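# Push a heat sealer's loaded drawer fully closed

## Task

Close the heat sealer's loaded drawer all the way. The task counts as done only if, at the end, the sealer's light shows blue, the seal sheet is still centred and aligned square on the plate, the sealing frame is still resting on the sheet, and none of this depends on the robot holding it there. Release everything and move the gripper away afterwards.

## Robot and tools

Robot: one six-joint arm (big_yam) carrying a parallel two-finger gripper, plus a wrist camera, cam_wrist, giving 616x616 images. The fingers point along the gripper's +z axis and part along its y axis. end_effector_position is the pinch point between the pads, roughly 1 cm short of the fingertips.

Scene frame: origin on the table top straight below the arm's base, +z up, +x forward, +y to the left when facing +x. The base may be slightly tilted. Positions are in metres and orientations are quaternions written w first (qw, qx, qy, qz). Reported hand positions get less accurate at long reach, and motions often finish a centimetre or more off the commanded pose, usually too low.

Sealer behaviour: when the drawer is fully in and stays there, the sealer locks it and cycles on its own. Light colours: green = ready, amber = locked and running, blue = sealed, red = not quite fully in or the cycle failed. To retry, pull the drawer out until the light turns green, then push it fully in again. The sealer is free on the table; it must finish within about a finger's width of its start, upright and barely rotated, so push steadily and avoid shoving the whole unit. Parts you hold may occasionally be tugged, and loose items may be nudged.

Tools:
execute_actions(actions): actions is a list of actions run in sequence. Each action is a table of at most 15 rows, and each row lasts one control step (1/30 s). A table with fewer rows repeats its last row until 15 steps have run, so each action takes 0.5 s. A row is 8 numbers: x, y, z, qw, qx, qy, qz, opening. It is an absolute target pose for the gripper in the scene frame, not an offset. Opening runs from -1 (closed) to +1 (fully open, 0.094 m). A target more than 0.6 m from the gripper's position at the start of that action, along any gripper axis, is refused. If any action is malformed, or the first one fails that check against the last reported state, the whole call does nothing. To hold an orientation, repeat the same quaternion in every row rather than copying the drifting reported one. An empty list only returns the state and images.

move(target, speed, blocking): target is one 8-number row in the same layout, an absolute pose in the scene frame. The gripper follows a straight path lasting 0.5 to 10 s (a longer path stops early) and turns the short way round. speed is the top speed in m/s, from 0.002 to 0.5, default 0.25; turning is capped at twice that in rad/s. The path does not slow down for obstacles, so the faster the move and the deeper the target lies past a contact, the harder the hit or press. The gripper can lag, stray, or overshoot speed, especially with the arm nearly straight. The opening is applied at the start. The result adds a move: line giving the ending (done, off_target, moving, held, fault), the limits that acted, and the distance left to the target. limits=paced means the pose was clipped. limits=held means a check blocked some steps, after which the arm may jump faster. With blocking=false you get a result after 0.5 s; until a result shows the move has ended, use wait or stop before sending other motion.

wait(seconds): 0 to 10 s; the arm holds its last command, and the wait returns early if a running move finishes. stop(): brakes a running move and needs room to do so; the fingers keep moving. zoom_image(camera, region): camera "cam_wrist", region [x0, y0, x1, y1] in pixels from the top-left corner, at most 504x504. read_manual(section): licence texts only. finished_scene(scene): ends scene 1 or 2 permanently and reports success; the goal must already hold and remain true.

Control details: on every step the commanded pose is clipped to within 70 mm and 16 degrees of the measured pose, and damped IK puts position ahead of orientation. A distant target may therefore need several actions, and the arm halts at the last clipped pose. Commands of only a few mm may not move the hand at all. "Hand target" in a result is the pose being driven toward. A "pose unreachable" line means the clearance check changed or blocked the command; the mount counts as part of the arm. HELD in the step readings marks steps that were held back.

Result lines: Joint positions and velocities list waist, shoulder, elbow, wrist pitch, wrist yaw, wrist roll (rad), then the finger-pad gap (m). Ranges: waist ±2.880, shoulder 0 to 3.142, elbow 0 to 3.019, wrist pitch -1.693 to 1.571, wrist yaw ±1.571, wrist roll ±2.094. grip_measured is the finger opening on the command scale, with a constant error of up to about 1 mm. To grip, command about 0.03 below grip_measured; force is about 50 to 62 N per pad. Joint torques are offset and noisy. Holding loads heats the motors: MOTOR HOT appears from 85 °C, and at 100 °C an OVER-TEMPERATURE FAULT drops the arm.

Avoid: knocking anything off the table (this ends the scene), drops, slams, hard impacts and very hard pushes, shifting or tipping the sealer, and disturbing the sheet or frame. Once the drawer is in and the light is blue, open the gripper, back away, then end the scene.

Each tool is called after "Call:" by a JSON object that holds its "fn" and its "kwargs", one argument or row to a line.

## Session

Call:
{"fn": "execute_actions", "kwargs": {
  "actions": []
}}

Scene clock: 0.00 s.
end_effector_position=(+0.3515, -0.5350, +0.3955) grip_measured=+1.000 end_effector_quat_wxyz=(+0.063, +0.655, +0.753, +0.008)
Joint positions: [-1.412  1.787  1.641 -1.236 -0.822  0.162  0.094]
Joint velocities: [-0.005 -0.005  0.007 -0.002 -0.022 -0.007  0.   ]
Joint torques (N m, as the arm reports them, + toward a larger angle): no reading
Hand target: +0.357, -0.538, +0.397; +0.066, +0.650, +0.757, +0.006

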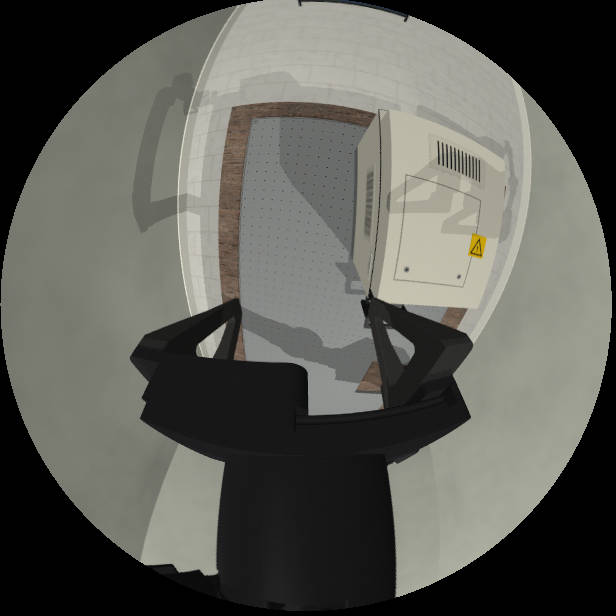

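Mirrored layout: drawer faces +y.

Call:
{"fn": "move", "kwargs": {
  "target": [0.2,-0.27,0.36,0,0,1,0,-1]
}}

Scene clock: 5.17 s.
end_effector_position=(+0.2035, -0.2658, +0.3557) grip_measured=-0.994 end_effector_quat_wxyz=(+0.000, +0.002, +1.000, +0.011)
Joint positions: [-1.513  1.224  0.756 -1.17  -0.74  -1.517  0.   ]
Joint velocities: [-0.015  0.005 -0.002 -0.002  0.066 -0.051 -0.001]
Joint torques (N m, as the arm reports them, + toward a larger angle): [-6.48 -4.67  7.3   0.31 -0.08 -0.19]
Hand target: +0.201, -0.268, +0.360; +0.001, -0.001, +1.000, +0.002
Off the commanded pose: 0.007 m, 1 deg.
move: done

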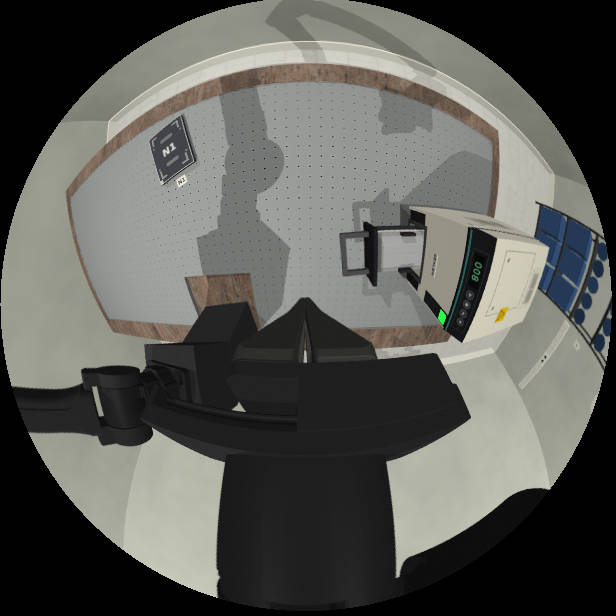

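Call:
{"fn": "move", "kwargs": {
  "target": [0.145,-0.29,0.088,0,0,0.985,-0.174,-1],
  "speed": 0.15
}}

Call:
{"fn": "move", "kwargs": {
  "target": [0.152,-0.39,0.086,0,0,0.966,-0.259,-1],
  "speed": 0.03
}}

Scene clock: 8.60 s.
end_effector_position=(+0.1380, -0.2921, +0.0956) grip_measured=-0.994 end_effector_quat_wxyz=(-0.009, +0.004, +0.984, -0.179)
Joint positions: [-0.993  1.912  0.394  0.614 -0.366 -0.695  0.   ]
Joint velocities: [-0.015 -0.015  0.007  0.012  0.022  0.022 -0.   ]
Joint torques (N m, as the arm reports them, + toward a larger angle): [-4.81 -6.99 -1.11  1.26  0.24  0.03]
Hand target: +0.144, -0.291, +0.092; -0.004, +0.000, +0.984, -0.179
Off the commanded pose: 0.011 m, 1 deg.
move: off_target

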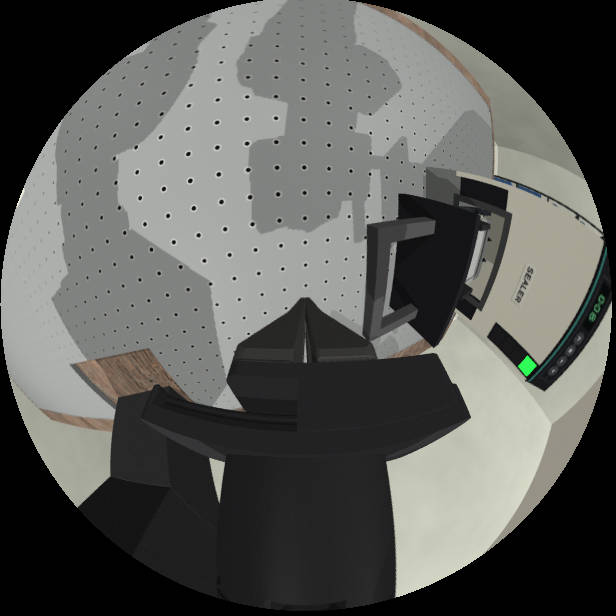

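Scene clock: 12.20 s.
end_effector_position=(+0.1572, -0.3788, +0.0823) grip_measured=-0.994 end_effector_quat_wxyz=(-0.002, -0.002, +0.969, -0.246)
Joint positions: [-1.027  2.006  0.576  0.624 -0.293 -0.695  0.   ]
Joint velocities: [ 0.005 -0.005 -0.012  0.002  0.051 -0.022 -0.   ]
Joint torques (N m, as the arm reports them, + toward a larger angle): [-9.87 -7.32  0.49  1.58  0.38 -0.07]
Hand target: +0.152, -0.390, +0.086; -0.001, +0.001, +0.966, -0.259
Off the commanded pose: 0.013 m, 2 deg.
move: off_target

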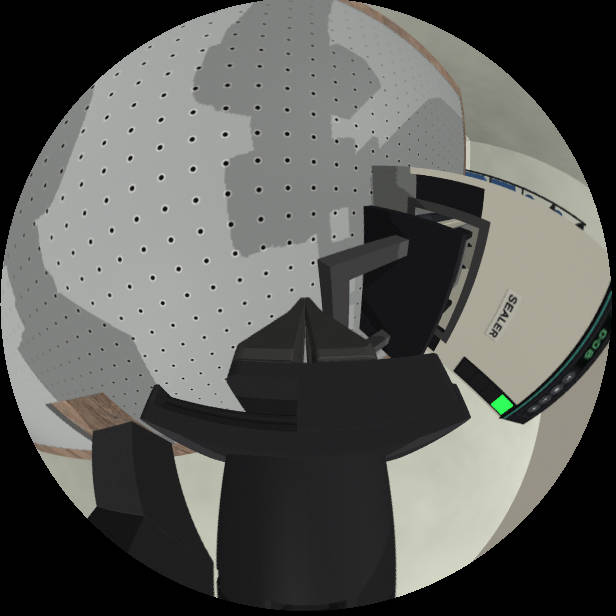

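Call:
{"fn": "move", "kwargs": {
  "target": [0.156,-0.435,0.092,0,0,0.966,-0.259,-1],
  "speed": 0.015
}}

Scene clock: 16.83 s.
end_effector_position=(+0.1665, -0.4250, +0.0889) grip_measured=-0.994 end_effector_quat_wxyz=(+0.006, -0.007, +0.967, -0.254)
Joint positions: [-1.083  2.018  0.681  0.541 -0.332 -0.735  0.   ]
Joint velocities: [-0.005  0.005 -0.012  0.002 -0.007  0.007  0.   ]
Joint torques (N m, as the arm reports them, + toward a larger angle): [-11.13  -8.11   1.84   0.54   0.18  -0.1 ]
Hand target: +0.156, -0.434, +0.092; +0.000, +0.001, +0.966, -0.259
Off the commanded pose: 0.015 m, 1 deg.
move: off_target

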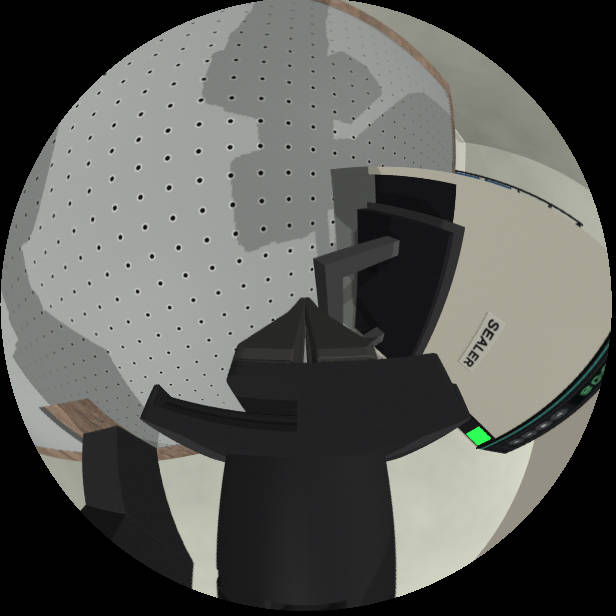

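Call:
{"fn": "move", "kwargs": {
  "target": [0.156,-0.455,0.092,0,0,0.966,-0.259,-1],
  "speed": 0.01
}}

Scene clock: 20.80 s.
end_effector_position=(+0.1633, -0.4345, +0.0846) grip_measured=-0.994 end_effector_quat_wxyz=(+0.001, -0.007, +0.970, -0.243)
Joint positions: [-1.097  2.038  0.719  0.498 -0.352 -0.756  0.   ]
Joint velocities: [-0.005 -0.005 -0.007  0.007 -0.022  0.007 -0.001]
Joint torques (N m, as the arm reports them, + toward a larger angle): [-12.19  -8.46   3.28   0.68   0.37  -0.05]
Hand target: +0.156, -0.454, +0.092; -0.000, +0.000, +0.966, -0.259
Off the commanded pose: 0.023 m, 2 deg.
move: off_target

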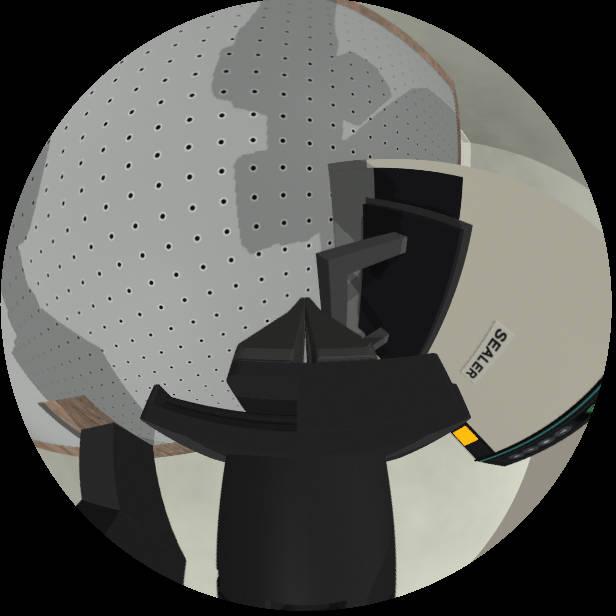

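Call:
{"fn": "move", "kwargs": {
  "target": [0.15,-0.34,0.11,0,0,0.966,-0.259,-1],
  "speed": 0.1
}}

Call:
{"fn": "wait", "kwargs": {
  "seconds": 10
}}

Scene clock: 22.70 s.
end_effector_position=(+0.1402, -0.3435, +0.1120) grip_measured=-0.994 end_effector_quat_wxyz=(-0.009, +0.006, +0.966, -0.259)
Joint positions: [-1.044  1.926  0.439  0.68  -0.274 -0.694  0.   ]
Joint velocities: [ 0.005 -0.005 -0.017  0.007 -0.007  0.095  0.001]
Joint torques (N m, as the arm reports them, + toward a larger angle): [-5.31 -9.01 -1.11  1.49  0.34  0.07]
Hand target: +0.150, -0.340, +0.111; -0.000, +0.000, +0.966, -0.259
Off the commanded pose: 0.011 m, 1 deg.
move: off_target

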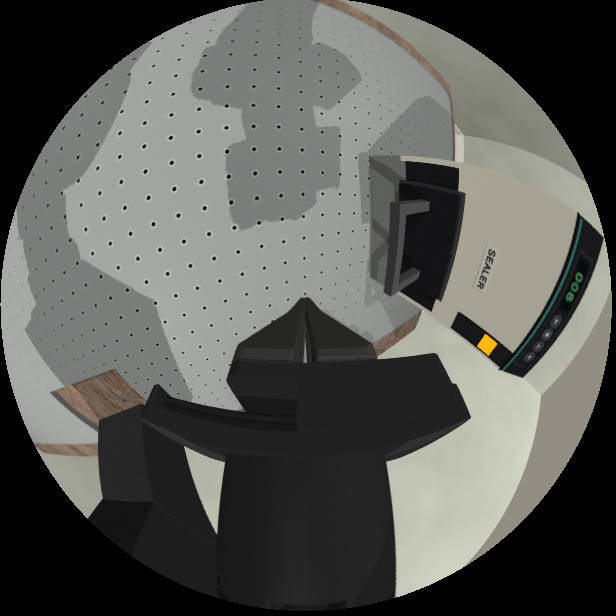

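Scene clock: 32.70 s.
end_effector_position=(+0.1402, -0.3435, +0.1120) grip_measured=-0.994 end_effector_quat_wxyz=(-0.008, +0.007, +0.966, -0.259)
Joint positions: [-1.044  1.926  0.439  0.68  -0.274 -0.692  0.   ]
Joint velocities: [-0.005  0.005 -0.007  0.007 -0.081 -0.007 -0.   ]
Joint torques (N m, as the arm reports them, + toward a larger angle): [-5.02 -8.4  -1.14  1.43  0.34  0.06]
Hand target: +0.150, -0.340, +0.111; -0.000, -0.000, +0.966, -0.259
Off the commanded pose: 0.011 m, 1 deg.
wait: 10.00 s; at rest by 0.17 s

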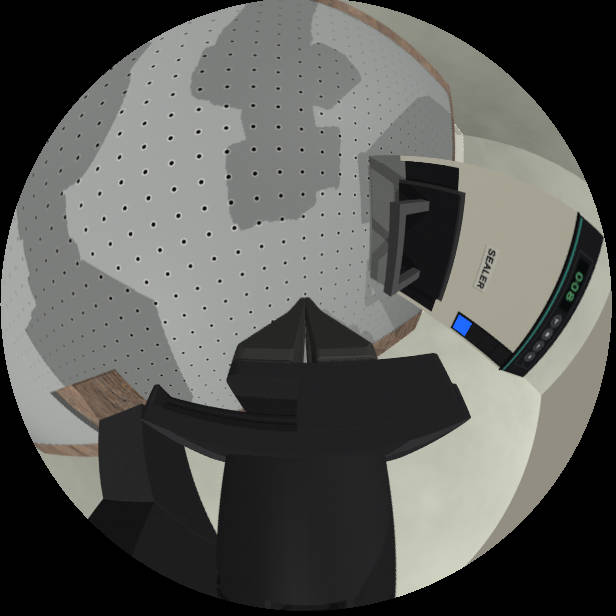

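Call:
{"fn": "finished_scene", "kwargs": {
  "scene": 2
}}

The scene is finished: the task was done.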